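# Set the held scoop down beside the litter pan

## Task

The scoop starts in the left gripper. Put it down on the table right next to the litter pan, touching only the table, with its hollow facing up, and leave it lying still. Every other object must stay within roughly a thumb's width of its starting spot and be rotated at most a little. Anything that stays in place only because the robot is holding it at the end does not count.

## Robot and tools

Robot: two arms, left_arm and right_arm, each with six joints and a parallel gripper. Here the left gripper starts out holding the scoop.

Frame: all printed positions share one scene frame. The origin sits at table-top height, midway between the arms and about 5 to 10 cm in from the near table edge. +x runs out across the table, +z points up, and left_arm sits on the +y side. The names left and right refer to the arms, not to image sides. The printed hand position can be off from the real one, more so at long reach. Gripper frame: fingers extend along +z and close along y. end_effector_position is the point between the pads, about 1 cm short of the fingertips.

Tool execute_actions, argument actions: a list holding one item or nothing.
- [] (LOOK) commands nothing and just reports the current state.
- {"rows": [[...]], "steps": n} (ACT) moves the robot for n control steps, 1 to 15, each 1/30 s; default 15. One row per step; if there are fewer rows than steps, the final row repeats.
- {"steps": n} without rows (WAIT) sends nothing and returns after n steps (up to 300) counted from the previous result.
Optional pictures: true/false controls whether camera images come back (they do by default).

Each row: exactly 14 numbers, each in [-1, 1], covering both arms even if one stays still. Order: left_arm waist, shoulder, elbow, wrist pitch, wrist yaw, wrist roll, opening; then the same seven for right_arm. The six joint numbers are offsets, not poses: they are added to that arm's joint angles as printed in the latest result showing them (before any such result exists, and for a second call within the same reply, they count from where the arm is when the action begins). They do not accumulate from the previous row. Scale: 1.0 equals 1.202 rad for waist, 1.258 for shoulder, 1.238 for elbow, 2.073 for wrist pitch, 2.022 for wrist yaw and for wrist roll. Joint ranges in radians: waist -2.618 to 3.054, shoulder 0.000 to 3.142, elbow 0.000 to 3.142, wrist pitch -1.571 to 1.571, wrist yaw -1.571 to 1.571, wrist roll -2.094 to 2.094. A request pushing a joint more than 0.036 rad beyond its range is refused outright and nothing moves; real limits may differ from these by up to 0.036 either way, and a joint asked past its real limit stops there and the result may say "joint sent to its limit" (possibly about an earlier action). Friction can leave a joint up to about 0.031 rad short, and very small requests may not move it. Important: an all-zero row is not a pause; it pulls the arm back to the reference angles.

The opening number is absolute, not an offset: +1 fully open, -1 closed. Pads meet near -0.94 and each millimetre of object width adds about 0.0208. To keep a grip, keep sending the same closing value. Sending far below the object's width squeezes harder, up to roughly 50 to 62 N per pad.

Speed: each step, a joint's target may lead its measured angle by at most 0.202 rad (waist), 0.258 (shoulder), 0.238 (elbow), 0.573 (wrist pitch), 0.522 (wrist yaw and roll), and targets are shrunk if they would move the gripper more than 70 mm from where it is. Large moves therefore need several actions. Between calls the arms keep heading for the last row sent until they settle or a step is HELD.

Result lines: a state line per arm (left_arm: … | right_arm: …) with end_effector_position in metres and end_effector_quat_wxyz; grip_measured on the -1 to +1 scale (per-gripper bias up to about 0.02); Joint positions in radians plus gripper opening in metres (0.093 fully open, 0.000 closed; on a held rigid part it can read up to about 12 mm under its width); Joint velocities; joint torques (with offsets and noise, not zero in free air). "joint command not followed" means a clearance check altered or blocked joint targets; HELD marks steps where your row was partly or wholly not sent. MOTOR HOT appears from 75 °C; OVER-TEMPERATURE FAULT means an arm was stopped (at 90 °C for 10 s, and at 100 °C the arm goes limp and falls). Holding loads heats motors, so do not hover with the scoop longer than needed.

Tool zoom_image: camera is one of cam_high, cam_low, cam_left_wrist, cam_right_wrist (each 504x504); region is [x0, y0, x1, y1] in image pixels from the top-left, at most 504 by 504. It returns a closer view of that camera's latest image.

Tool finished_scene: scene is the integer of the current scene. Replying with no tool call ends everything.

Cautions: occasional brief tugs on held parts or pushes on loose ones can happen. Never knock anything off the table. Lower the scoop gently rather than dropping it; avoid slams, hard pushes and knocking the litter pan or other items out of place. Keep the arms from striking each other, and watch the bar under the bases and the plate behind it, whose tops may stand up to about 3 cm above the table with no warning on contact.

Each tool is called after "Call:" in YAML: its name, and indented under it one key for each argument.

## Session

Call:
execute_actions:
  actions: []

Scene clock: 0.00 s of 4200.00 s.
left_arm: end_effector_position=(+0.2923, +0.3981, +0.2216) grip_measured=-0.673 end_effector_quat_wxyz=(+0.518, +0.575, +0.385, +0.503) | right_arm: end_effector_position=(+0.3713, -0.2623, +0.3903) grip_measured=+0.986 end_effector_quat_wxyz=(+0.640, +0.109, +0.739, +0.181)
Joint positions: left_arm=[0.735 1.145 0.259 0.915 1.025 1.731 0.013] | right_arm=[ 0.287  1.1    1.087 -0.106  0.081  0.431  0.093]
Joint velocities: left_arm=[-0.007 -0.007  0.007  0.022 -0.022  0.051 -0.001] | right_arm=[-0.007  0.002 -0.037  0.007 -0.037  0.022 -0.002]
Joint torques (N m, as the arm reports them, + toward a larger angle): no reading

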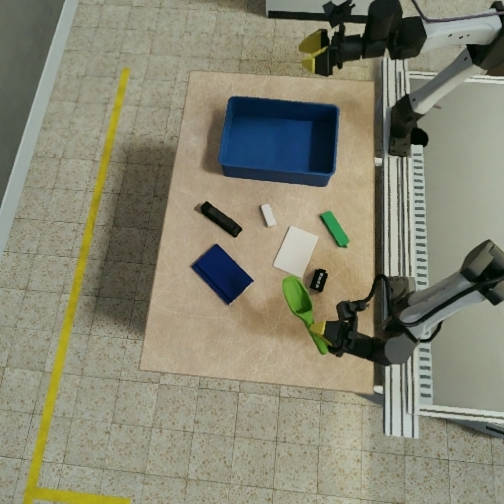

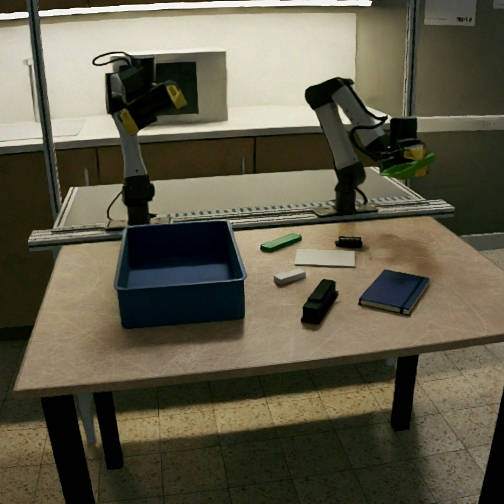

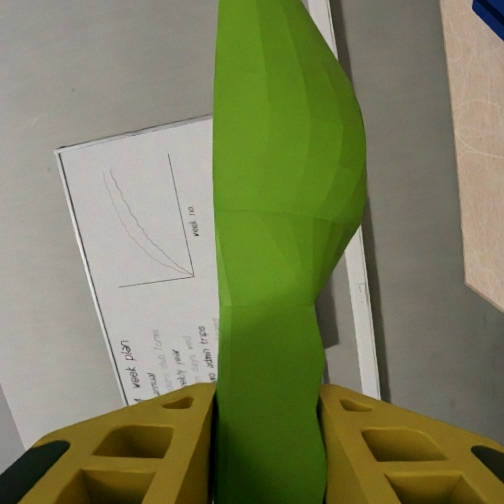

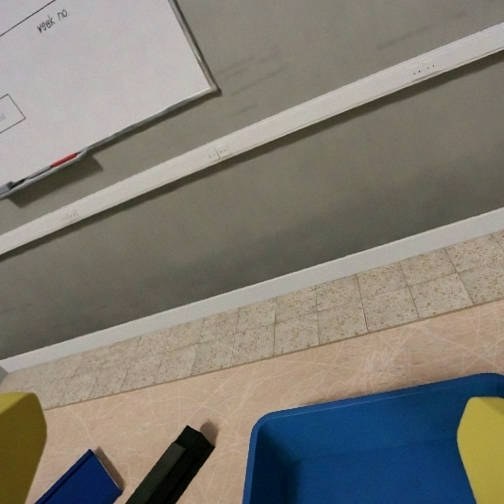

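Call:
zoom_image:
  camera: "cam_high"
  region: [250, 250, 390, 380]

Region (250, 250, 390, 380) of cam_high's 504x504 image, scaled by 3.600, with more detail than that image has; it fills the top 468 rows of this view, and the rest is white.

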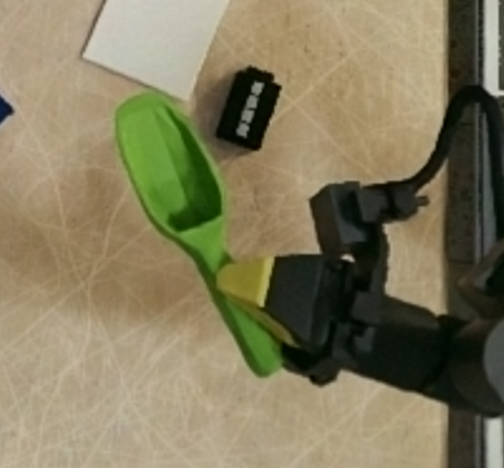

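Call:
execute_actions:
  actions:
    - {"rows":[[-0.75,0.3,0.3,0,-0.4,-0.09,-1,-0.2,0.6,0.93,-0.66,-0.04,0,0.3]]}
  pictures: false

Call:
execute_actions:
  actions:
    - {"steps":20}
  pictures: false

Call:
execute_actions:
  actions:
    - {"rows":[[-0.7,0.47,0.29,0.09,-0.36,0,-1,0,0,0,0,0,0,0.3]]}
  pictures: false

Call:
execute_actions:
  actions:
    - {"steps":30}

Scene clock: 9.43 s of 4200.00 s.
left_arm: end_effector_position=(+0.4353, +0.2127, +0.2496) grip_measured=-0.672 end_effector_quat_wxyz=(+0.597, +0.568, +0.390, +0.410) | right_arm: end_effector_position=(+0.4391, -0.3447, +0.2813) grip_measured=+0.302 end_effector_quat_wxyz=(+0.246, +0.222, +0.942, +0.043)
Joint positions: left_arm=[-0.168  1.516  0.624  0.914  0.28   1.564  0.013] | right_arm=[ 0.049  1.914  2.161 -1.316  0.016  0.431  0.06 ]
Joint velocities: left_arm=[-0.711 -0.007  0.007 -0.022  0.007 -0.051  0.   ] | right_arm=[ 0.002 -0.339  1.004 -0.813 -0.037 -0.037  0.   ]
Joint torques (N m, as the arm reports them, + toward a larger angle): left_arm=[ 4.07 -6.81  8.64  2.67 -0.43 -0.15] | right_arm=[  0.04 -14.52   7.7    0.91  -0.06   0.17]
Steps of this call (steps 1 to 90: nothing new was sent; then 5.93 s passed at rest; steps 91 to 105: all 15 steps of this action). Readings (joint positions):
91: left_arm=[0.706 1.175 0.283 0.915 0.972 1.709] | right_arm=[0.266 1.123 1.125 -0.174 0.061 0.431]
92: left_arm=[0.650 1.245 0.342 0.915 0.894 1.684] | right_arm=[0.222 1.170 1.191 -0.251 0.049 0.431]
94: left_arm=[0.535 1.392 0.483 0.914 0.722 1.645] | right_arm=[0.131 1.294 1.337 -0.406 0.040 0.431]
98: left_arm=[0.274 1.516 0.623 0.914 0.404 1.593] | right_arm=[0.051 1.618 1.692 -0.796 0.034 0.431]
105: the state above

Scene clock: 10.10 s of 4200.00 s.
left_arm: end_effector_position=(+0.4375, +0.2170, +0.2496) grip_measured=-0.672 end_effector_quat_wxyz=(+0.591, +0.558, +0.405, +0.420) | right_arm: end_effector_position=(+0.4029, -0.3432, +0.3185) grip_measured=+0.302 end_effector_quat_wxyz=(+0.248, +0.222, +0.942, +0.045)
Joint positions: left_arm=[-0.177  1.516  0.624  0.914  0.229  1.557  0.013] | right_arm=[ 0.049  1.844  2.237 -1.458  0.013  0.431  0.06 ]
Joint velocities: left_arm=[-0.002 -0.012 -0.022  0.037 -0.066 -0.051  0.   ] | right_arm=[ 0.012 -0.002 -0.027 -0.007  0.037 -0.037  0.001]
Joint torques (N m, as the arm reports them, + toward a larger angle): left_arm=[ 0.83 -6.72  8.62  2.68 -0.03 -0.16] | right_arm=[-0.07 -8.58  6.17  1.01 -0.08  0.17]
Steps of this call (steps 1 to 20: the robot went on to your last target). Readings (joint positions):
1: left_arm=[-0.183 1.516 0.624 0.914 0.279 1.562] | right_arm=[0.049 1.900 2.189 -1.341 0.016 0.431]
2: left_arm=[-0.186 1.516 0.624 0.914 0.275 1.561] | right_arm=[0.049 1.883 2.209 -1.360 0.015 0.431]
4: left_arm=[-0.181 1.516 0.624 0.914 0.258 1.560] | right_arm=[0.049 1.854 2.230 -1.390 0.014 0.431]
8: left_arm=[-0.177 1.516 0.624 0.914 0.239 1.558] | right_arm=[0.049 1.842 2.237 -1.429 0.013 0.431]
20: the state above

Scene clock: 10.60 s of 4200.00 s.
left_arm: end_effector_position=(+0.4058, -0.0691, +0.1475) grip_measured=-0.672 end_effector_quat_wxyz=(+0.579, +0.611, +0.383, +0.380) | right_arm: end_effector_position=(+0.4029, -0.3432, +0.3185) grip_measured=+0.302 end_effector_quat_wxyz=(+0.248, +0.222, +0.942, +0.045)
Joint positions: left_arm=[-0.947  2.114  0.978  1.059 -0.435  1.557  0.013] | right_arm=[ 0.049  1.844  2.237 -1.458  0.013  0.431  0.06 ]
Joint velocities: left_arm=[-1.556 -0.007 -0.002  0.081 -0.154  0.007  0.   ] | right_arm=[-0.002 -0.017 -0.002 -0.007 -0.051  0.022 -0.001]
Joint torques (N m, as the arm reports them, + toward a larger angle): left_arm=[  2.09 -13.36   7.36   2.94  -0.16  -0.07] | right_arm=[ 0.06 -9.59  6.19  1.15  0.07  0.17]
Steps of this call (steps 1 to 15: all 15 steps of this action). Readings (joint positions):
1: left_arm=[-0.205 1.553 0.655 0.937 0.147 1.557] | right_arm=[0.049 1.844 2.237 -1.458 0.013 0.431]
2: left_arm=[-0.256 1.633 0.734 0.972 0.038 1.557] | right_arm=[0.049 1.844 2.237 -1.458 0.013 0.431]
4: left_arm=[-0.372 1.808 0.908 1.029 -0.151 1.557] | right_arm=[0.049 1.844 2.237 -1.458 0.013 0.431]
8: left_arm=[-0.564 2.002 0.978 1.071 -0.299 1.557] | right_arm=[0.049 1.844 2.237 -1.458 0.013 0.431]
15: the state above

Scene clock: 11.60 s of 4200.00 s.
left_arm: end_effector_position=(+0.3809, -0.0913, +0.1532) grip_measured=-0.672 end_effector_quat_wxyz=(+0.593, +0.607, +0.373, +0.375) | right_arm: end_effector_position=(+0.4029, -0.3432, +0.3185) grip_measured=+0.302 end_effector_quat_wxyz=(+0.248, +0.222, +0.942, +0.045)
Joint positions: left_arm=[-1.024  2.114  0.978  1.085 -0.487  1.557  0.013] | right_arm=[ 0.049  1.844  2.237 -1.458  0.013  0.431  0.06 ]
Joint velocities: left_arm=[ 0.002 -0.017 -0.002 -0.037  0.007  0.051  0.   ] | right_arm=[-0.012  0.002 -0.007  0.022 -0.022 -0.051  0.   ]
Joint torques (N m, as the arm reports them, + toward a larger angle): left_arm=[  0.41 -13.42   7.43   2.88  -0.02  -0.09] | right_arm=[ 0.03 -9.57  6.13  1.14  0.08  0.18]
Steps of this call (steps 1 to 30: the robot went on to your last target). Readings (joint positions):
1: left_arm=[-0.995 2.114 0.978 1.066 -0.439 1.557] | right_arm=[0.049 1.844 2.237 -1.458 0.013 0.431]
2: left_arm=[-1.032 2.114 0.978 1.072 -0.439 1.557] | right_arm=[0.049 1.844 2.237 -1.458 0.013 0.431]
4: left_arm=[-1.065 2.114 0.978 1.077 -0.439 1.557] | right_arm=[0.049 1.844 2.237 -1.458 0.013 0.431]
8: left_arm=[-1.042 2.114 0.978 1.082 -0.462 1.557] | right_arm=[0.049 1.844 2.237 -1.458 0.013 0.431]
30: the state above
All arms were judged still, so your last target was given up. Only a new action makes them travel on or press farther. Fingers that are still opening or closing keep moving.

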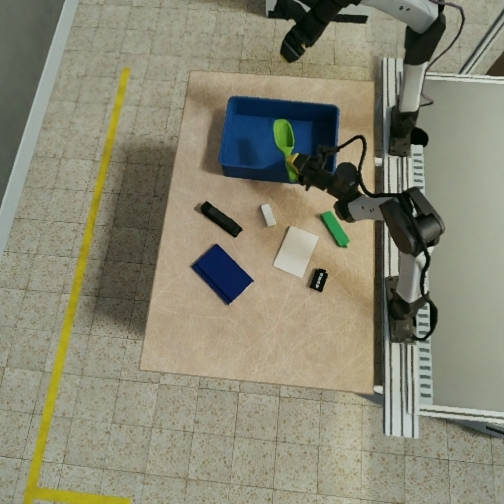

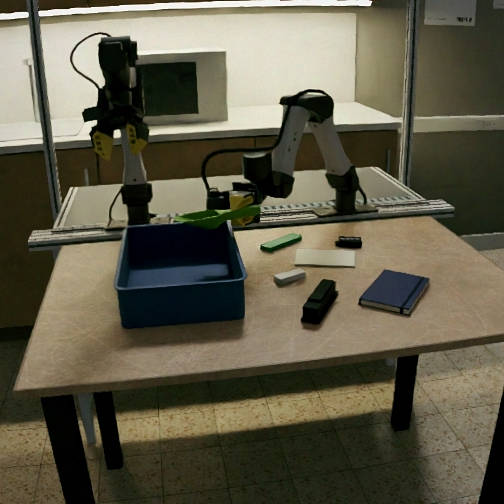

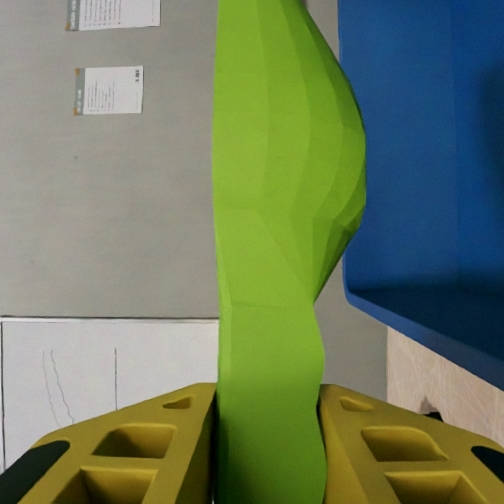

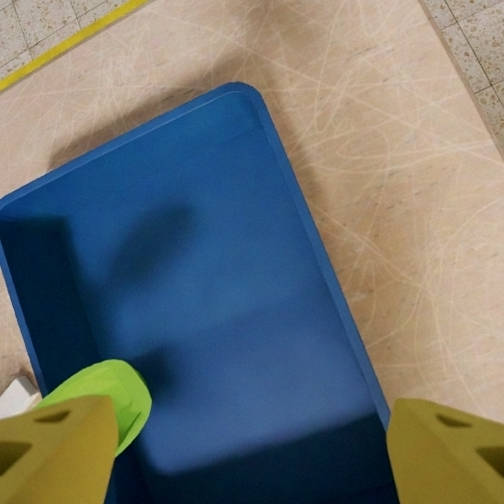

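Call:
execute_actions:
  actions:
    - {"rows":[[-0.125,0,0,0.01,0,0,-1,0.29,0.06,-0.16,-0.04,0,0.67,0.7]]}
  pictures: false

Call:
execute_actions:
  actions:
    - {"steps":25}

Scene clock: 16.07 s of 4200.00 s.
left_arm: end_effector_position=(+0.3127, -0.1484, +0.1529) grip_measured=-0.672 end_effector_quat_wxyz=(+0.623, +0.636, +0.320, +0.325) | right_arm: end_effector_position=(+0.3590, -0.2041, +0.2205) grip_measured=+0.699 end_effector_quat_wxyz=(+0.048, +0.588, +0.805, +0.064)
Joint positions: left_arm=[-1.186  2.114  0.978  1.09  -0.48   1.557  0.013] | right_arm=[ 0.408  1.932  2.04  -1.521  0.006  1.592  0.079]
Joint velocities: left_arm=[ 0.017 -0.027 -0.012 -0.037 -0.022 -0.007 -0.001] | right_arm=[-0.105 -0.022  0.002 -0.168 -0.066  1.194 -0.   ]
Joint torques (N m, as the arm reports them, + toward a larger angle): left_arm=[  0.97 -12.76   7.05   2.88   0.03  -0.08] | right_arm=[ -0.36 -11.78   6.2    0.39   0.18   0.21]
Steps of this call (steps 1 to 90: nothing new was sent; then 0.97 s passed at rest; steps 91 to 105: all 15 steps of this action). Readings (joint positions):
91: left_arm=[-1.036 2.114 0.978 1.086 -0.495 1.557] | right_arm=[0.061 1.844 2.219 -1.453 0.019 0.481]
92: left_arm=[-1.058 2.114 0.978 1.086 -0.501 1.557] | right_arm=[0.087 1.843 2.193 -1.456 0.024 0.542]
94: left_arm=[-1.124 2.114 0.978 1.088 -0.500 1.557] | right_arm=[0.168 1.857 2.136 -1.467 0.024 0.674]
98: left_arm=[-1.200 2.114 0.978 1.089 -0.482 1.557] | right_arm=[0.363 1.914 2.058 -1.491 0.019 1.028]
105: the state above

Scene clock: 16.90 s of 4200.00 s.
left_arm: end_effector_position=(+0.3127, -0.1484, +0.1529) grip_measured=-0.672 end_effector_quat_wxyz=(+0.623, +0.636, +0.320, +0.325) | right_arm: end_effector_position=(+0.3583, -0.2059, +0.2203) grip_measured=+0.699 end_effector_quat_wxyz=(+0.041, +0.660, +0.747, +0.066)
Joint positions: left_arm=[-1.186  2.114  0.978  1.09  -0.48   1.557  0.013] | right_arm=[ 0.404  1.932  2.04  -1.526  0.006  1.775  0.079]
Joint velocities: left_arm=[-0.012  0.002  0.002 -0.081  0.007  0.022 -0.001] | right_arm=[-0.007 -0.012 -0.002  0.037 -0.022  0.022 -0.002]
Joint torques (N m, as the arm reports them, + toward a larger angle): left_arm=[  0.98 -12.82   7.05   2.87   0.03  -0.08] | right_arm=[ -0.45 -11.69   6.33   0.31   0.19   0.27]
Steps of this call (steps 1 to 25: the robot went on to your last target). Readings (joint positions):
1: left_arm=[-1.186 2.114 0.978 1.090 -0.480 1.557] | right_arm=[0.405 1.932 2.040 -1.522 0.006 1.629]
2: left_arm=[-1.186 2.114 0.978 1.090 -0.480 1.557] | right_arm=[0.404 1.932 2.040 -1.523 0.006 1.659]
4: left_arm=[-1.186 2.114 0.978 1.090 -0.480 1.557] | right_arm=[0.404 1.932 2.040 -1.525 0.006 1.701]
8: left_arm=[-1.186 2.114 0.978 1.090 -0.480 1.557] | right_arm=[0.404 1.932 2.040 -1.526 0.006 1.745]
25: the state above

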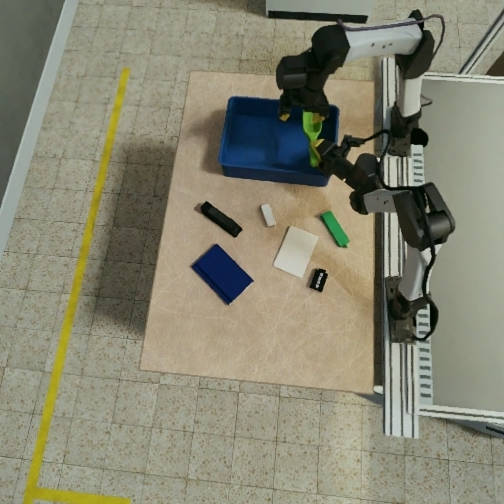

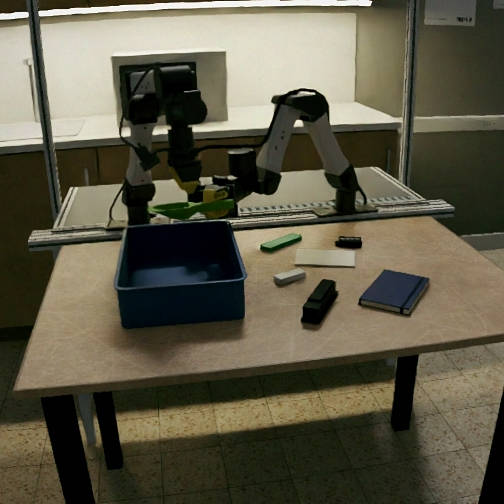

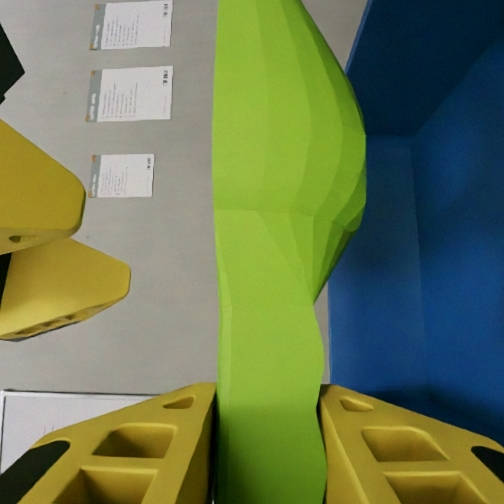

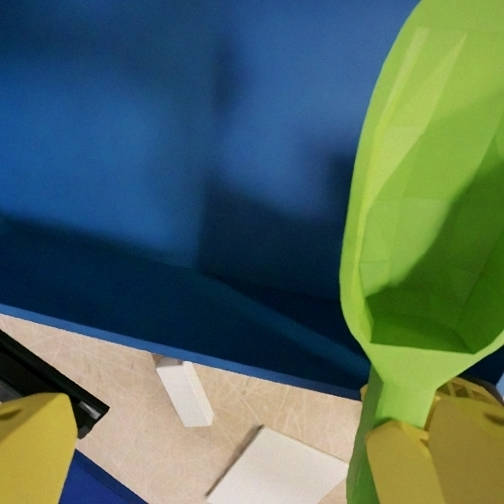

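Call:
execute_actions:
  actions:
    - {"rows":[[0,0,0,0,0,0,-1,0,-0.06,-0.135,-0.015,0,0.07,1]]}

Scene clock: 21.43 s of 4200.00 s.
left_arm: end_effector_position=(+0.3127, -0.1484, +0.1530) grip_measured=-0.672 end_effector_quat_wxyz=(+0.623, +0.636, +0.320, +0.325) | right_arm: end_effector_position=(+0.3239, -0.2176, +0.1974) grip_measured=+0.984 end_effector_quat_wxyz=(+0.009, +0.708, +0.706, +0.012)
Joint positions: left_arm=[-1.186  2.114  0.978  1.09  -0.48   1.557  0.013] | right_arm=[ 0.404  1.878  1.883 -1.549  0.006  1.902  0.092]
Joint velocities: left_arm=[-0.012  0.022 -0.002 -0.022  0.007 -0.007  0.   ] | right_arm=[ 0.017 -0.007  0.002  0.007 -0.037  0.081  0.001]
Joint torques (N m, as the arm reports them, + toward a larger angle): left_arm=[ -0.03 -12.79   7.04   2.69   0.08  -0.08] | right_arm=[  0.04 -12.05   5.65   0.14   0.11   0.25]
Steps of this call (steps 1 to 15: the robot went on to your last target; steps 16 to 90: nothing new was sent; then 1.03 s passed at rest; steps 91 to 105: all 15 steps of this action). Readings (joint positions):
91: left_arm=[-1.186 2.114 0.978 1.090 -0.480 1.557] | right_arm=[0.404 1.918 2.007 -1.510 0.006 1.796]
92: left_arm=[-1.186 2.114 0.978 1.090 -0.480 1.557] | right_arm=[0.404 1.897 1.958 -1.510 0.006 1.818]
94: left_arm=[-1.186 2.114 0.978 1.090 -0.480 1.557] | right_arm=[0.404 1.879 1.902 -1.538 0.006 1.850]
98: left_arm=[-1.186 2.114 0.978 1.090 -0.480 1.557] | right_arm=[0.404 1.878 1.883 -1.549 0.006 1.884]
105: the state above

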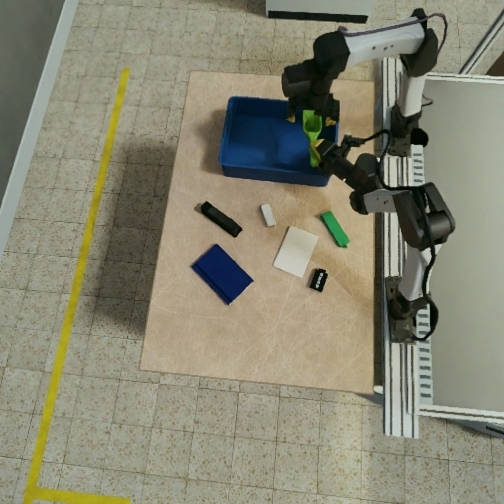

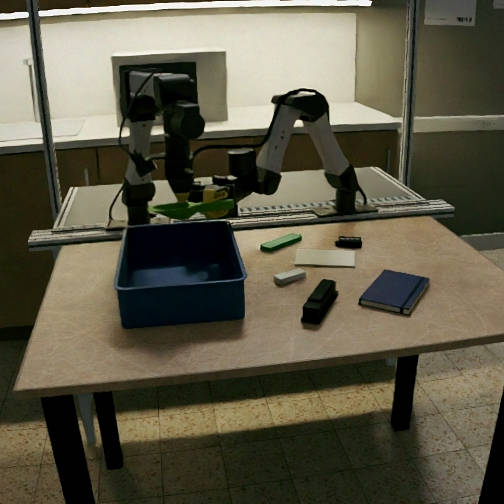

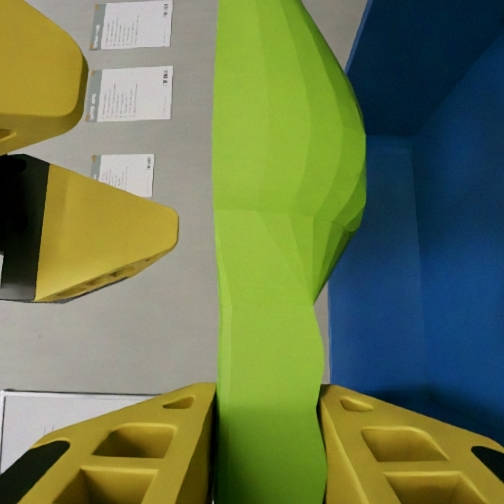

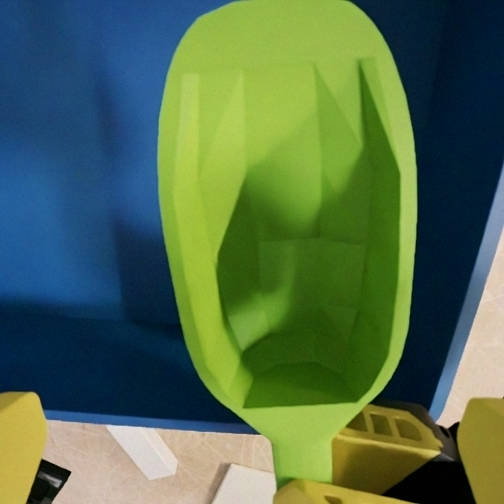

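Call:
execute_actions:
  actions:
    - {"rows":[[0,0,0,0,0,0,-1,-0.035,-0.04,-0.135,0.05,0,-0.05,1]]}

Scene clock: 25.13 s of 4200.00 s.
left_arm: end_effector_position=(+0.3127, -0.1484, +0.1530) grip_measured=-0.672 end_effector_quat_wxyz=(+0.623, +0.636, +0.320, +0.325) | right_arm: end_effector_position=(+0.3150, -0.2340, +0.1694) grip_measured=+0.984 end_effector_quat_wxyz=(-0.000, +0.690, +0.724, -0.007)
Joint positions: left_arm=[-1.186  2.114  0.978  1.09  -0.48   1.557  0.013] | right_arm=[ 0.366  1.842  1.723 -1.467  0.006  1.814  0.092]
Joint velocities: left_arm=[-0.007 -0.007  0.012 -0.066 -0.022 -0.037 -0.   ] | right_arm=[ 0.007  0.007 -0.012  0.095 -0.051  0.007 -0.001]
Joint torques (N m, as the arm reports them, + toward a larger angle): left_arm=[ -0.02 -12.79   7.04   2.69   0.08  -0.09] | right_arm=[ -0.31 -11.1    5.84   0.28   0.1    0.05]
Steps of this call (steps 1 to 15: the robot went on to your last target; steps 16 to 90: nothing new was sent; then 0.20 s passed at rest; steps 91 to 105: all 15 steps of this action). Readings (joint positions):
91: left_arm=[-1.186 2.114 0.978 1.090 -0.480 1.557] | right_arm=[0.400 1.866 1.851 -1.523 0.006 1.891]
92: left_arm=[-1.186 2.114 0.978 1.090 -0.480 1.557] | right_arm=[0.394 1.850 1.805 -1.503 0.006 1.874]
94: left_arm=[-1.186 2.114 0.978 1.090 -0.480 1.557] | right_arm=[0.377 1.842 1.748 -1.499 0.006 1.851]
98: left_arm=[-1.186 2.114 0.978 1.090 -0.480 1.557] | right_arm=[0.366 1.842 1.723 -1.485 0.006 1.827]
105: the state above

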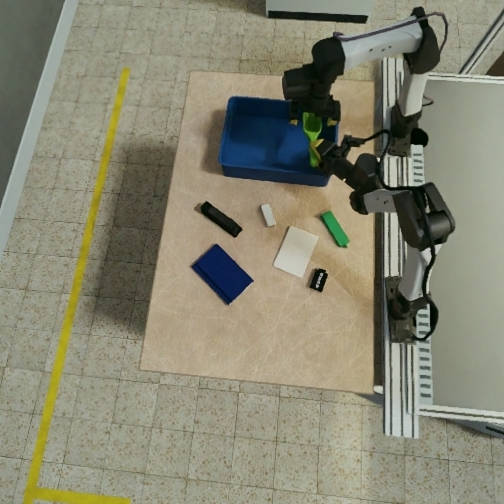

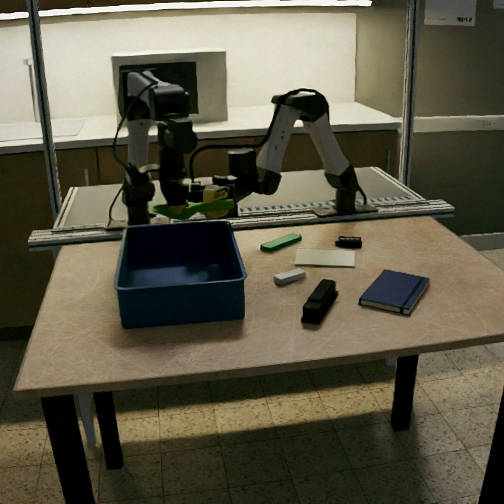

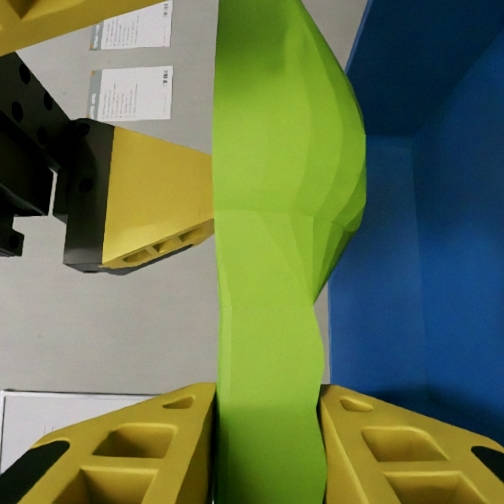

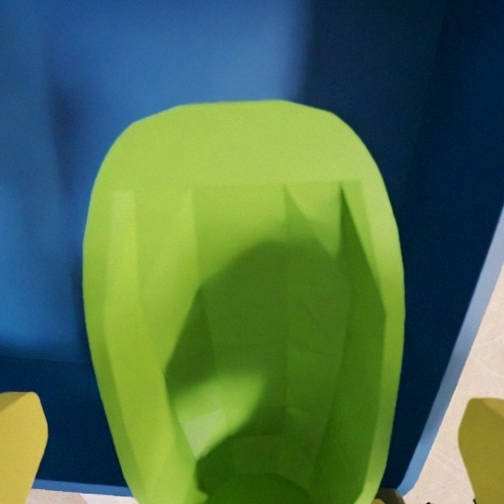

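Lower a little more, then close.

Call:
execute_actions:
  actions:
    - {"rows":[[0,0,0,0,0,0,-1,0,0,-0.045,0.03,0,-0.02,1]],"steps":12}
  pictures: false

Call:
execute_actions:
  actions:
    - {"rows":[[0,0,0,0,0,0,-1,0,0,0,0,0,0,0.0]]}

Scene clock: 28.77 s of 4200.00 s.
left_arm: end_effector_position=(+0.3127, -0.1484, +0.1530) grip_measured=-0.672 end_effector_quat_wxyz=(+0.623, +0.636, +0.320, +0.325) | right_arm: end_effector_position=(+0.3154, -0.2338, +0.1586) grip_measured=+0.984 end_effector_quat_wxyz=(-0.001, +0.680, +0.733, -0.007)
Joint positions: left_arm=[-1.186  2.114  0.978  1.09  -0.48   1.557  0.013] | right_arm=[ 0.366  1.841  1.679 -1.426  0.006  1.786  0.092]
Joint velocities: left_arm=[-0.022 -0.012 -0.002 -0.022  0.037 -0.007 -0.001] | right_arm=[ 0.002 -0.002 -0.027 -0.007 -0.007  0.007 -0.   ]
Joint torques (N m, as the arm reports them, + toward a larger angle): left_arm=[ -0.01 -12.8    7.04   2.69   0.09  -0.08] | right_arm=[ 0.06 -9.72  5.51  0.24  0.11  0.08]
Steps of this call (steps 1 to 15: the robot went on to your last target; steps 16 to 90: nothing new was sent; then 0.23 s passed at rest; steps 91 to 102: all 12 steps of this action). Readings (joint positions):
91: left_arm=[-1.186 2.114 0.978 1.090 -0.480 1.557] | right_arm=[0.366 1.842 1.716 -1.456 0.006 1.806]
92: left_arm=[-1.186 2.114 0.978 1.090 -0.480 1.557] | right_arm=[0.366 1.841 1.706 -1.449 0.006 1.802]
94: left_arm=[-1.186 2.114 0.978 1.090 -0.480 1.557] | right_arm=[0.366 1.841 1.686 -1.439 0.006 1.795]
98: left_arm=[-1.186 2.114 0.978 1.090 -0.480 1.557] | right_arm=[0.366 1.841 1.679 -1.432 0.006 1.788]
102: the state above

Scene clock: 29.27 s of 4200.00 s.
left_arm: end_effector_position=(+0.3127, -0.1484, +0.1530) grip_measured=-0.672 end_effector_quat_wxyz=(+0.623, +0.636, +0.320, +0.325) | right_arm: end_effector_position=(+0.3153, -0.2339, +0.1586) grip_measured=+0.048 end_effector_quat_wxyz=(-0.001, +0.679, +0.734, -0.008)
Joint positions: left_arm=[-1.186  2.114  0.978  1.09  -0.48   1.557  0.013] | right_arm=[ 0.366  1.841  1.679 -1.427  0.006  1.784  0.047]
Joint velocities: left_arm=[ 0.012 -0.007  0.007 -0.037  0.007 -0.022  0.   ] | right_arm=[-0.007 -0.007 -0.022  0.051 -0.051  0.007  0.002]
Joint torques (N m, as the arm reports them, + toward a larger angle): left_arm=[ -0.06 -12.79   7.05   2.69   0.08  -0.08] | right_arm=[ 0.04 -9.82  6.42  0.13  0.12  0.2 ]
Steps of this call (steps 1 to 15: all 15 steps of this action). Readings (joint positions):
1: left_arm=[-1.186 2.114 0.978 1.090 -0.480 1.557] | right_arm=[0.366 1.841 1.679 -1.426 0.006 1.786]
2: left_arm=[-1.186 2.114 0.978 1.090 -0.480 1.557] | right_arm=[0.366 1.841 1.679 -1.426 0.006 1.786]
4: left_arm=[-1.186 2.114 0.978 1.090 -0.480 1.557] | right_arm=[0.366 1.841 1.679 -1.427 0.006 1.785]
8: left_arm=[-1.186 2.114 0.978 1.090 -0.480 1.557] | right_arm=[0.366 1.841 1.679 -1.427 0.006 1.784]
15: the state above

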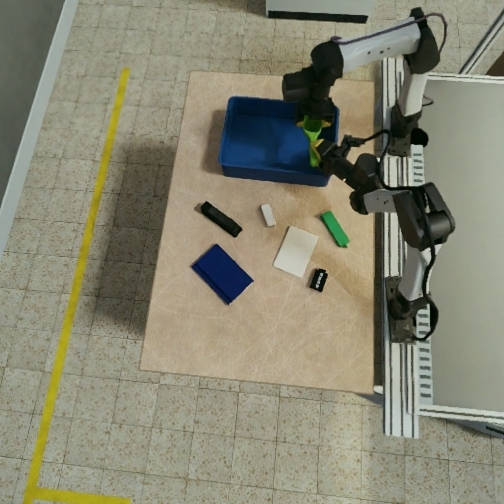

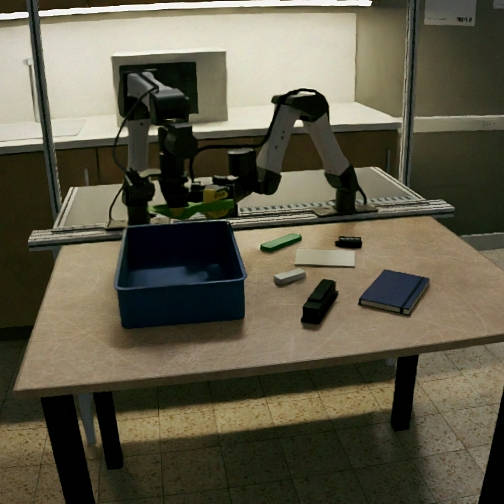

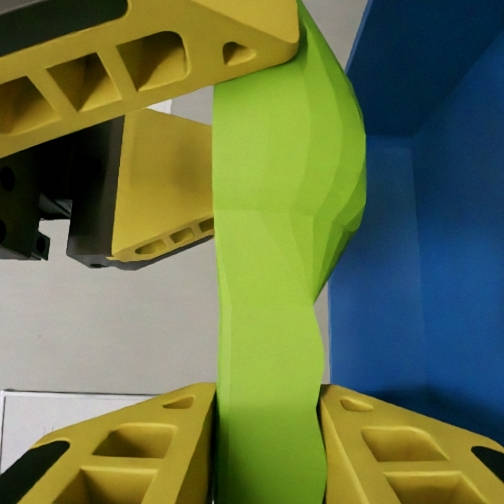

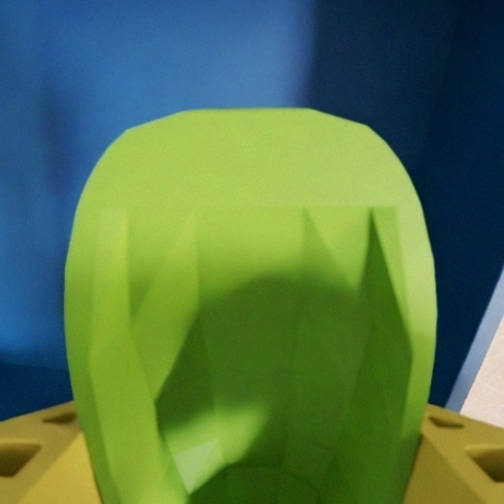

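Call:
execute_actions:
  actions:
    - {"rows":[[0,0,0,0,0,0,0.3,0,0,0,0,0,0,0.0]],"steps":10}
  pictures: false

Call:
execute_actions:
  actions:
    - {"rows":[[-0.06,-0.1,-0.17,0.045,0,0,0.3,0,0,0,0,0,0,0.0]]}

Scene clock: 32.10 s of 4200.00 s.
left_arm: end_effector_position=(+0.3127, -0.1484, +0.1531) grip_measured=+0.299 end_effector_quat_wxyz=(+0.623, +0.636, +0.320, +0.325) | right_arm: end_effector_position=(+0.3153, -0.2338, +0.1586) grip_measured=+0.048 end_effector_quat_wxyz=(-0.001, +0.679, +0.734, -0.008)
Joint positions: left_arm=[-1.186  2.114  0.978  1.091 -0.48   1.557  0.06 ] | right_arm=[ 0.366  1.841  1.679 -1.427  0.006  1.784  0.047]
Joint velocities: left_arm=[-0.002  0.002 -0.007 -0.081 -0.037 -0.066 -0.   ] | right_arm=[-0.012 -0.002 -0.012 -0.037 -0.11  -0.037 -0.002]
Joint torques (N m, as the arm reports them, + toward a larger angle): left_arm=[ -0.06 -12.78   7.07   2.67   0.08  -0.08] | right_arm=[ 0.01 -9.82  6.4   0.12  0.1   0.19]
Steps of this call (steps 1 to 15: the robot went on to your last target; steps 16 to 75: nothing new was sent; steps 76 to 85: all 10 steps of this action). Readings (joint positions):
76: left_arm=[-1.186 2.114 0.978 1.090 -0.480 1.557] | right_arm=[0.366 1.841 1.679 -1.427 0.006 1.784]
77: left_arm=[-1.186 2.114 0.978 1.090 -0.480 1.557] | right_arm=[0.366 1.841 1.679 -1.427 0.006 1.784]
79: left_arm=[-1.186 2.114 0.978 1.091 -0.480 1.557] | right_arm=[0.366 1.841 1.679 -1.427 0.006 1.784]
83: left_arm=[-1.186 2.114 0.978 1.091 -0.480 1.557] | right_arm=[0.366 1.841 1.679 -1.427 0.006 1.784]
85: the state above

Scene clock: 32.60 s of 4200.00 s.
left_arm: end_effector_position=(+0.2617, -0.1314, +0.1597) grip_measured=+0.299 end_effector_quat_wxyz=(+0.641, +0.642, +0.295, +0.301) | right_arm: end_effector_position=(+0.3153, -0.2338, +0.1586) grip_measured=+0.048 end_effector_quat_wxyz=(-0.001, +0.679, +0.734, -0.008)
Joint positions: left_arm=[-1.262  1.993  0.787  1.179 -0.481  1.557  0.06 ] | right_arm=[ 0.366  1.841  1.679 -1.427  0.006  1.784  0.047]
Joint velocities: left_arm=[-0.007 -0.017 -0.007 -0.051  0.007 -0.007  0.001] | right_arm=[ 0.002 -0.002 -0.012  0.007  0.022 -0.007  0.   ]
Joint torques (N m, as the arm reports them, + toward a larger angle): left_arm=[  0.31 -11.62   5.14   2.68   0.1   -0.09] | right_arm=[ 0.04 -9.85  6.42  0.12  0.11  0.19]
Steps of this call (steps 1 to 15: all 15 steps of this action). Readings (joint positions):
1: left_arm=[-1.191 2.095 0.947 1.102 -0.479 1.557] | right_arm=[0.366 1.841 1.679 -1.427 0.006 1.784]
2: left_arm=[-1.203 2.057 0.882 1.116 -0.480 1.557] | right_arm=[0.366 1.841 1.679 -1.427 0.006 1.784]
4: left_arm=[-1.235 2.004 0.801 1.140 -0.481 1.557] | right_arm=[0.366 1.841 1.679 -1.427 0.006 1.784]
8: left_arm=[-1.262 1.993 0.787 1.167 -0.481 1.557] | right_arm=[0.366 1.841 1.679 -1.427 0.006 1.784]
15: the state above

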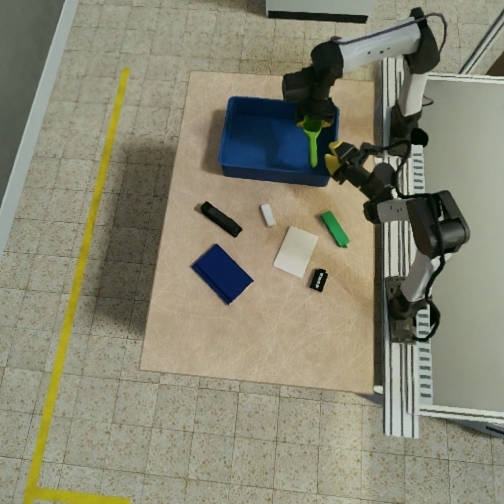

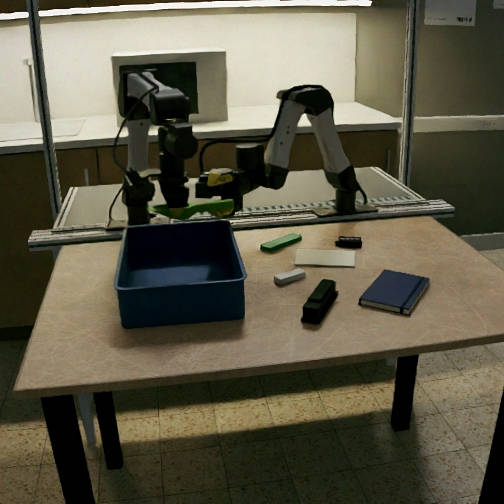

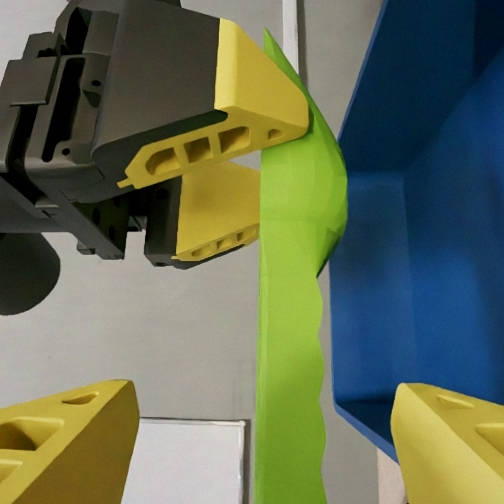

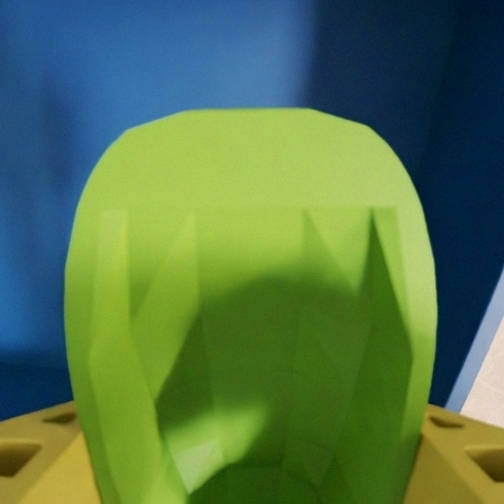

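Call:
execute_actions:
  actions:
    - {"rows":[[0,-0.7,-0.45,0,0,0,0.3,0,0,0,0,0,0,0.0]]}
  pictures: false

Call:
execute_actions:
  actions:
    - {"rows":[[0.8,-0.2,0,0,0,0,0.3,0.36,0.15,0.25,-0.04,0,-0.57,0.0]]}
  pictures: false

Call:
execute_actions:
  actions:
    - {"steps":15}
  pictures: false

Call:
execute_actions:
  actions:
    - {"rows":[[0,0,0,0,0,0,0.3,0,0.2,0.2,0,0,0,0.0]]}

Scene clock: 40.20 s of 4200.00 s.
left_arm: end_effector_position=(+0.1896, +0.0348, +0.2949) grip_measured=+0.299 end_effector_quat_wxyz=(+0.764, +0.499, +0.292, +0.287) | right_arm: end_effector_position=(+0.3153, -0.2338, +0.1586) grip_measured=+0.048 end_effector_quat_wxyz=(-0.001, +0.679, +0.734, -0.008)
Joint positions: left_arm=[-1.262  1.104  0.243  1.211 -0.476  1.557  0.06 ] | right_arm=[ 0.366  1.841  1.679 -1.427  0.006  1.784  0.047]
Joint velocities: left_arm=[-0.002 -0.007 -0.002 -0.11   0.066  0.022  0.   ] | right_arm=[-0.002 -0.007 -0.012 -0.007  0.037  0.037  0.   ]
Joint torques (N m, as the arm reports them, + toward a larger angle): left_arm=[ 0.01 -1.71  6.96  2.11  0.14 -0.07] | right_arm=[ 0.06 -9.77  6.43  0.11  0.11  0.18]
Steps of this call (steps 1 to 15: the robot went on to your last target; steps 16 to 90: nothing new was sent; then 4.10 s passed at rest; steps 91 to 105: all 15 steps of this action). Readings (joint positions):
91: left_arm=[-1.262 1.956 0.750 1.171 -0.474 1.557] | right_arm=[0.366 1.841 1.679 -1.427 0.006 1.784]
92: left_arm=[-1.262 1.877 0.666 1.160 -0.474 1.557] | right_arm=[0.366 1.841 1.679 -1.427 0.006 1.784]
94: left_arm=[-1.262 1.686 0.495 1.163 -0.475 1.557] | right_arm=[0.366 1.841 1.679 -1.427 0.006 1.784]
98: left_arm=[-1.262 1.290 0.257 1.167 -0.476 1.557] | right_arm=[0.366 1.841 1.679 -1.427 0.006 1.784]
105: the state above

Scene clock: 40.70 s of 4200.00 s.
left_arm: end_effector_position=(+0.2706, +0.3128, +0.3639) grip_measured=+0.299 end_effector_quat_wxyz=(+0.620, +0.206, +0.440, +0.616) | right_arm: end_effector_position=(+0.2797, -0.0648, +0.1669) grip_measured=+0.047 end_effector_quat_wxyz=(+0.011, -0.003, +1.000, +0.011)
Joint positions: left_arm=[-0.318  0.851  0.24   1.223 -0.482  1.557  0.06 ] | right_arm=[ 0.818  2.029  1.97  -1.485 -0.003  0.735  0.047]
Joint velocities: left_arm=[ 0.369  0.042 -0.007 -0.051 -0.081  0.007 -0.001] | right_arm=[-0.256  0.002 -0.027 -0.095  0.022 -0.652 -0.001]
Joint torques (N m, as the arm reports them, + toward a larger angle): left_arm=[-0.53 -0.37  8.65  1.75  0.3  -0.08] | right_arm=[ -0.34 -11.72   7.89   0.1    0.15   0.13]
Steps of this call (steps 1 to 15: all 15 steps of this action). Readings (joint positions):
1: left_arm=[-1.237 1.075 0.243 1.190 -0.462 1.557] | right_arm=[0.384 1.867 1.720 -1.462 0.015 1.716]
2: left_arm=[-1.183 1.020 0.240 1.172 -0.460 1.557] | right_arm=[0.417 1.909 1.791 -1.490 0.022 1.635]
4: left_arm=[-1.045 0.911 0.240 1.189 -0.462 1.557] | right_arm=[0.518 1.980 1.902 -1.480 0.024 1.468]
8: left_arm=[-0.743 0.851 0.240 1.227 -0.469 1.557] | right_arm=[0.750 2.028 1.963 -1.466 0.019 1.097]
15: the state above

Scene clock: 41.20 s of 4200.00 s.
left_arm: end_effector_position=(+0.2705, +0.3150, +0.3639) grip_measured=+0.299 end_effector_quat_wxyz=(+0.618, +0.205, +0.440, +0.618) | right_arm: end_effector_position=(+0.2827, -0.0708, +0.1669) grip_measured=+0.047 end_effector_quat_wxyz=(+0.009, -0.041, +0.999, +0.007)
Joint positions: left_arm=[-0.31   0.851  0.24   1.223 -0.482  1.557  0.06 ] | right_arm=[ 0.802  2.029  1.97  -1.493 -0.     0.645  0.047]
Joint velocities: left_arm=[ 0.022 -0.012  0.022 -0.007  0.037 -0.007 -0.001] | right_arm=[-0.007  0.002 -0.017 -0.007  0.022 -0.022  0.001]
Joint torques (N m, as the arm reports them, + toward a larger angle): left_arm=[ 0.78 -0.4   8.67  1.77  0.27 -0.07] | right_arm=[ -0.17 -11.62   7.9    0.12   0.15   0.05]
Steps of this call (steps 1 to 15: the robot went on to your last target). Readings (joint positions):
1: left_arm=[-0.311 0.851 0.240 1.223 -0.482 1.557] | right_arm=[0.811 2.029 1.970 -1.487 -0.002 0.716]
2: left_arm=[-0.310 0.851 0.240 1.223 -0.482 1.557] | right_arm=[0.806 2.029 1.970 -1.488 -0.001 0.701]
4: left_arm=[-0.310 0.851 0.240 1.223 -0.482 1.557] | right_arm=[0.802 2.029 1.970 -1.490 -0.000 0.680]
8: left_arm=[-0.310 0.851 0.240 1.223 -0.482 1.557] | right_arm=[0.802 2.029 1.970 -1.492 -0.000 0.657]
15: the state above

Scene clock: 41.70 s of 4200.00 s.
left_arm: end_effector_position=(+0.2705, +0.3150, +0.3639) grip_measured=+0.299 end_effector_quat_wxyz=(+0.618, +0.205, +0.440, +0.618) | right_arm: end_effector_position=(+0.3231, -0.0350, +0.1173) grip_measured=+0.047 end_effector_quat_wxyz=(-0.002, -0.041, +0.999, -0.002)
Joint positions: left_arm=[-0.31   0.851  0.24   1.223 -0.482  1.557  0.06 ] | right_arm=[ 0.802  2.299  2.2   -1.48  -0.     0.645  0.047]
Joint velocities: left_arm=[ 0.007  0.002 -0.012  0.022 -0.095 -0.095  0.001] | right_arm=[ 0.002 -0.007 -0.007 -0.007 -0.007 -0.066  0.   ]
Joint torques (N m, as the arm reports them, + toward a larger angle): left_arm=[-0.03 -0.52  8.38  1.92  0.22 -0.07] | right_arm=[  0.19 -15.82   7.83   0.08   0.08   0.19]
Steps of this call (steps 1 to 15: all 15 steps of this action). Readings (joint positions):
1: left_arm=[-0.310 0.851 0.240 1.223 -0.482 1.557] | right_arm=[0.802 2.068 2.027 -1.530 -0.000 0.645]
2: left_arm=[-0.310 0.851 0.240 1.223 -0.482 1.557] | right_arm=[0.802 2.124 2.112 -1.542 -0.000 0.645]
4: left_arm=[-0.310 0.851 0.240 1.223 -0.482 1.557] | right_arm=[0.802 2.213 2.193 -1.495 -0.000 0.645]
8: left_arm=[-0.310 0.851 0.240 1.223 -0.482 1.557] | right_arm=[0.802 2.296 2.200 -1.480 -0.000 0.645]
15: the state above

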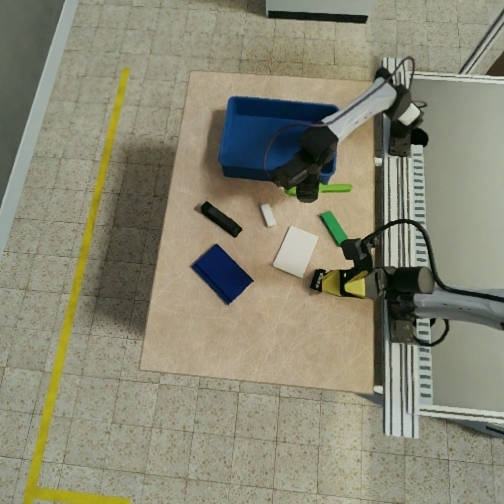

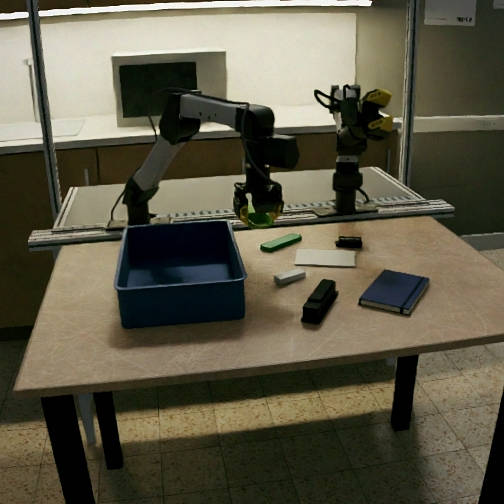

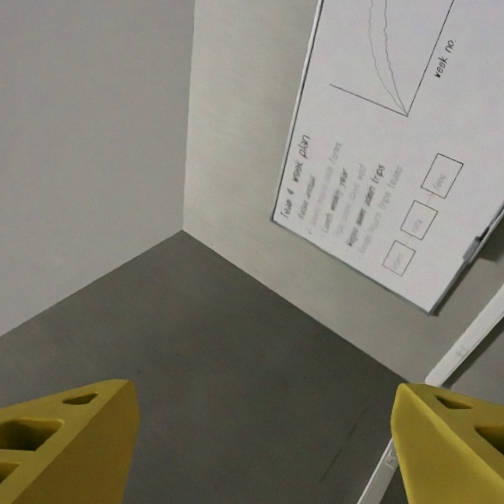

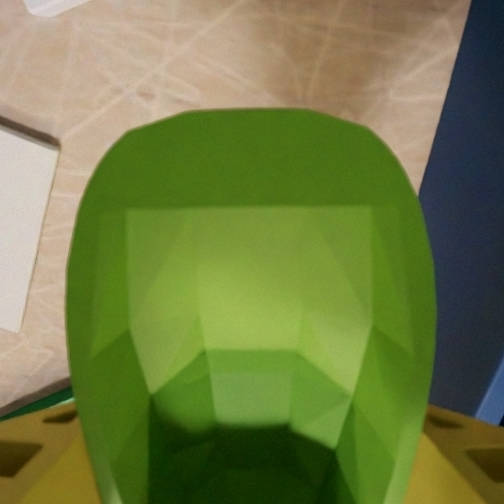

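Lower 5 cm with a slight waist shift.

Call:
execute_actions:
  actions:
    - {"rows":[[0,0,0,0,0,0,0.3,-0.03,0,-0.17,0.11,0,-0.03,0.0]]}

Scene clock: 44.23 s of 4200.00 s.
left_arm: end_effector_position=(+0.2705, +0.3150, +0.3639) grip_measured=+0.299 end_effector_quat_wxyz=(+0.618, +0.205, +0.440, +0.618) | right_arm: end_effector_position=(+0.3351, -0.0428, +0.0711) grip_measured=+0.047 end_effector_quat_wxyz=(+0.006, -0.051, +0.999, -0.001)
Joint positions: left_arm=[-0.31   0.851  0.24   1.223 -0.482  1.557  0.06 ] | right_arm=[ 0.775  2.29   2.001 -1.276  0.007  0.597  0.047]
Joint velocities: left_arm=[-0.002  0.002  0.002 -0.066 -0.095 -0.022  0.001] | right_arm=[-0.007  0.007  0.022  0.066 -0.022  0.051  0.001]
Joint torques (N m, as the arm reports them, + toward a larger angle): left_arm=[-0.04 -0.51  8.42  1.92  0.22 -0.07] | right_arm=[ -0.63 -13.3    5.86   0.35   0.01   0.06]
Steps of this call (steps 1 to 15: the robot went on to your last target; steps 16 to 61: nothing new was sent; steps 62 to 76: all 15 steps of this action). Readings (joint positions):
62: left_arm=[-0.310 0.851 0.240 1.223 -0.482 1.557] | right_arm=[0.800 2.288 2.158 -1.440 -0.000 0.637]
63: left_arm=[-0.310 0.851 0.240 1.223 -0.482 1.557] | right_arm=[0.796 2.276 2.103 -1.396 -0.000 0.628]
65: left_arm=[-0.310 0.851 0.240 1.223 -0.482 1.557] | right_arm=[0.785 2.283 2.032 -1.353 -0.000 0.616]
69: left_arm=[-0.310 0.851 0.240 1.223 -0.482 1.557] | right_arm=[0.777 2.288 2.008 -1.313 0.007 0.604]
76: the state above

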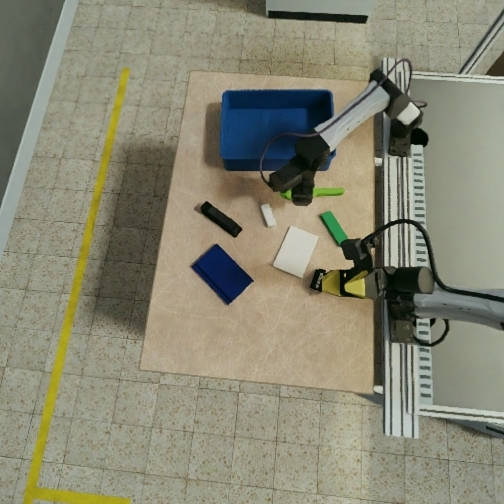

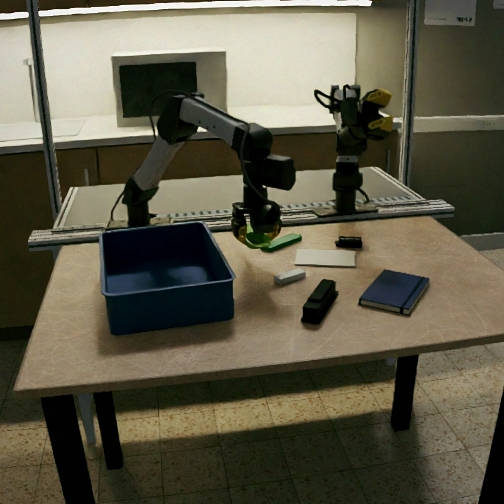

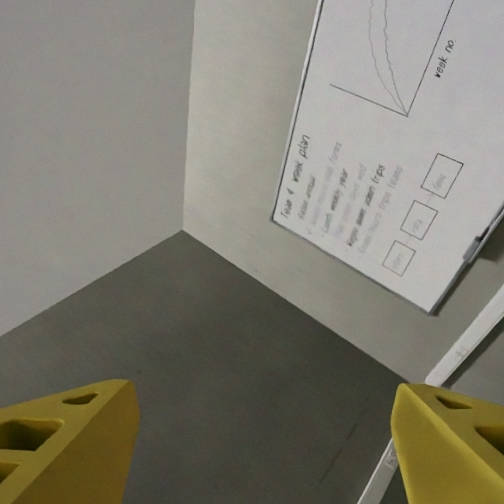

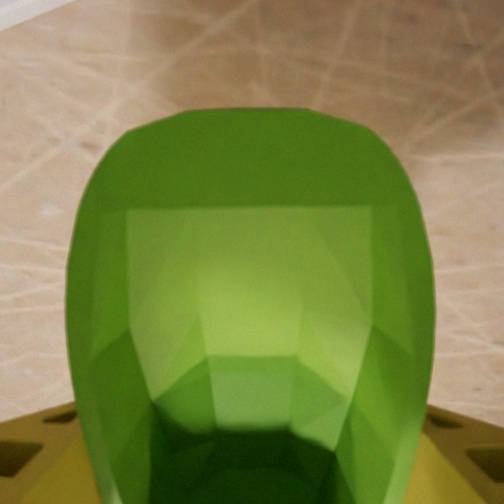

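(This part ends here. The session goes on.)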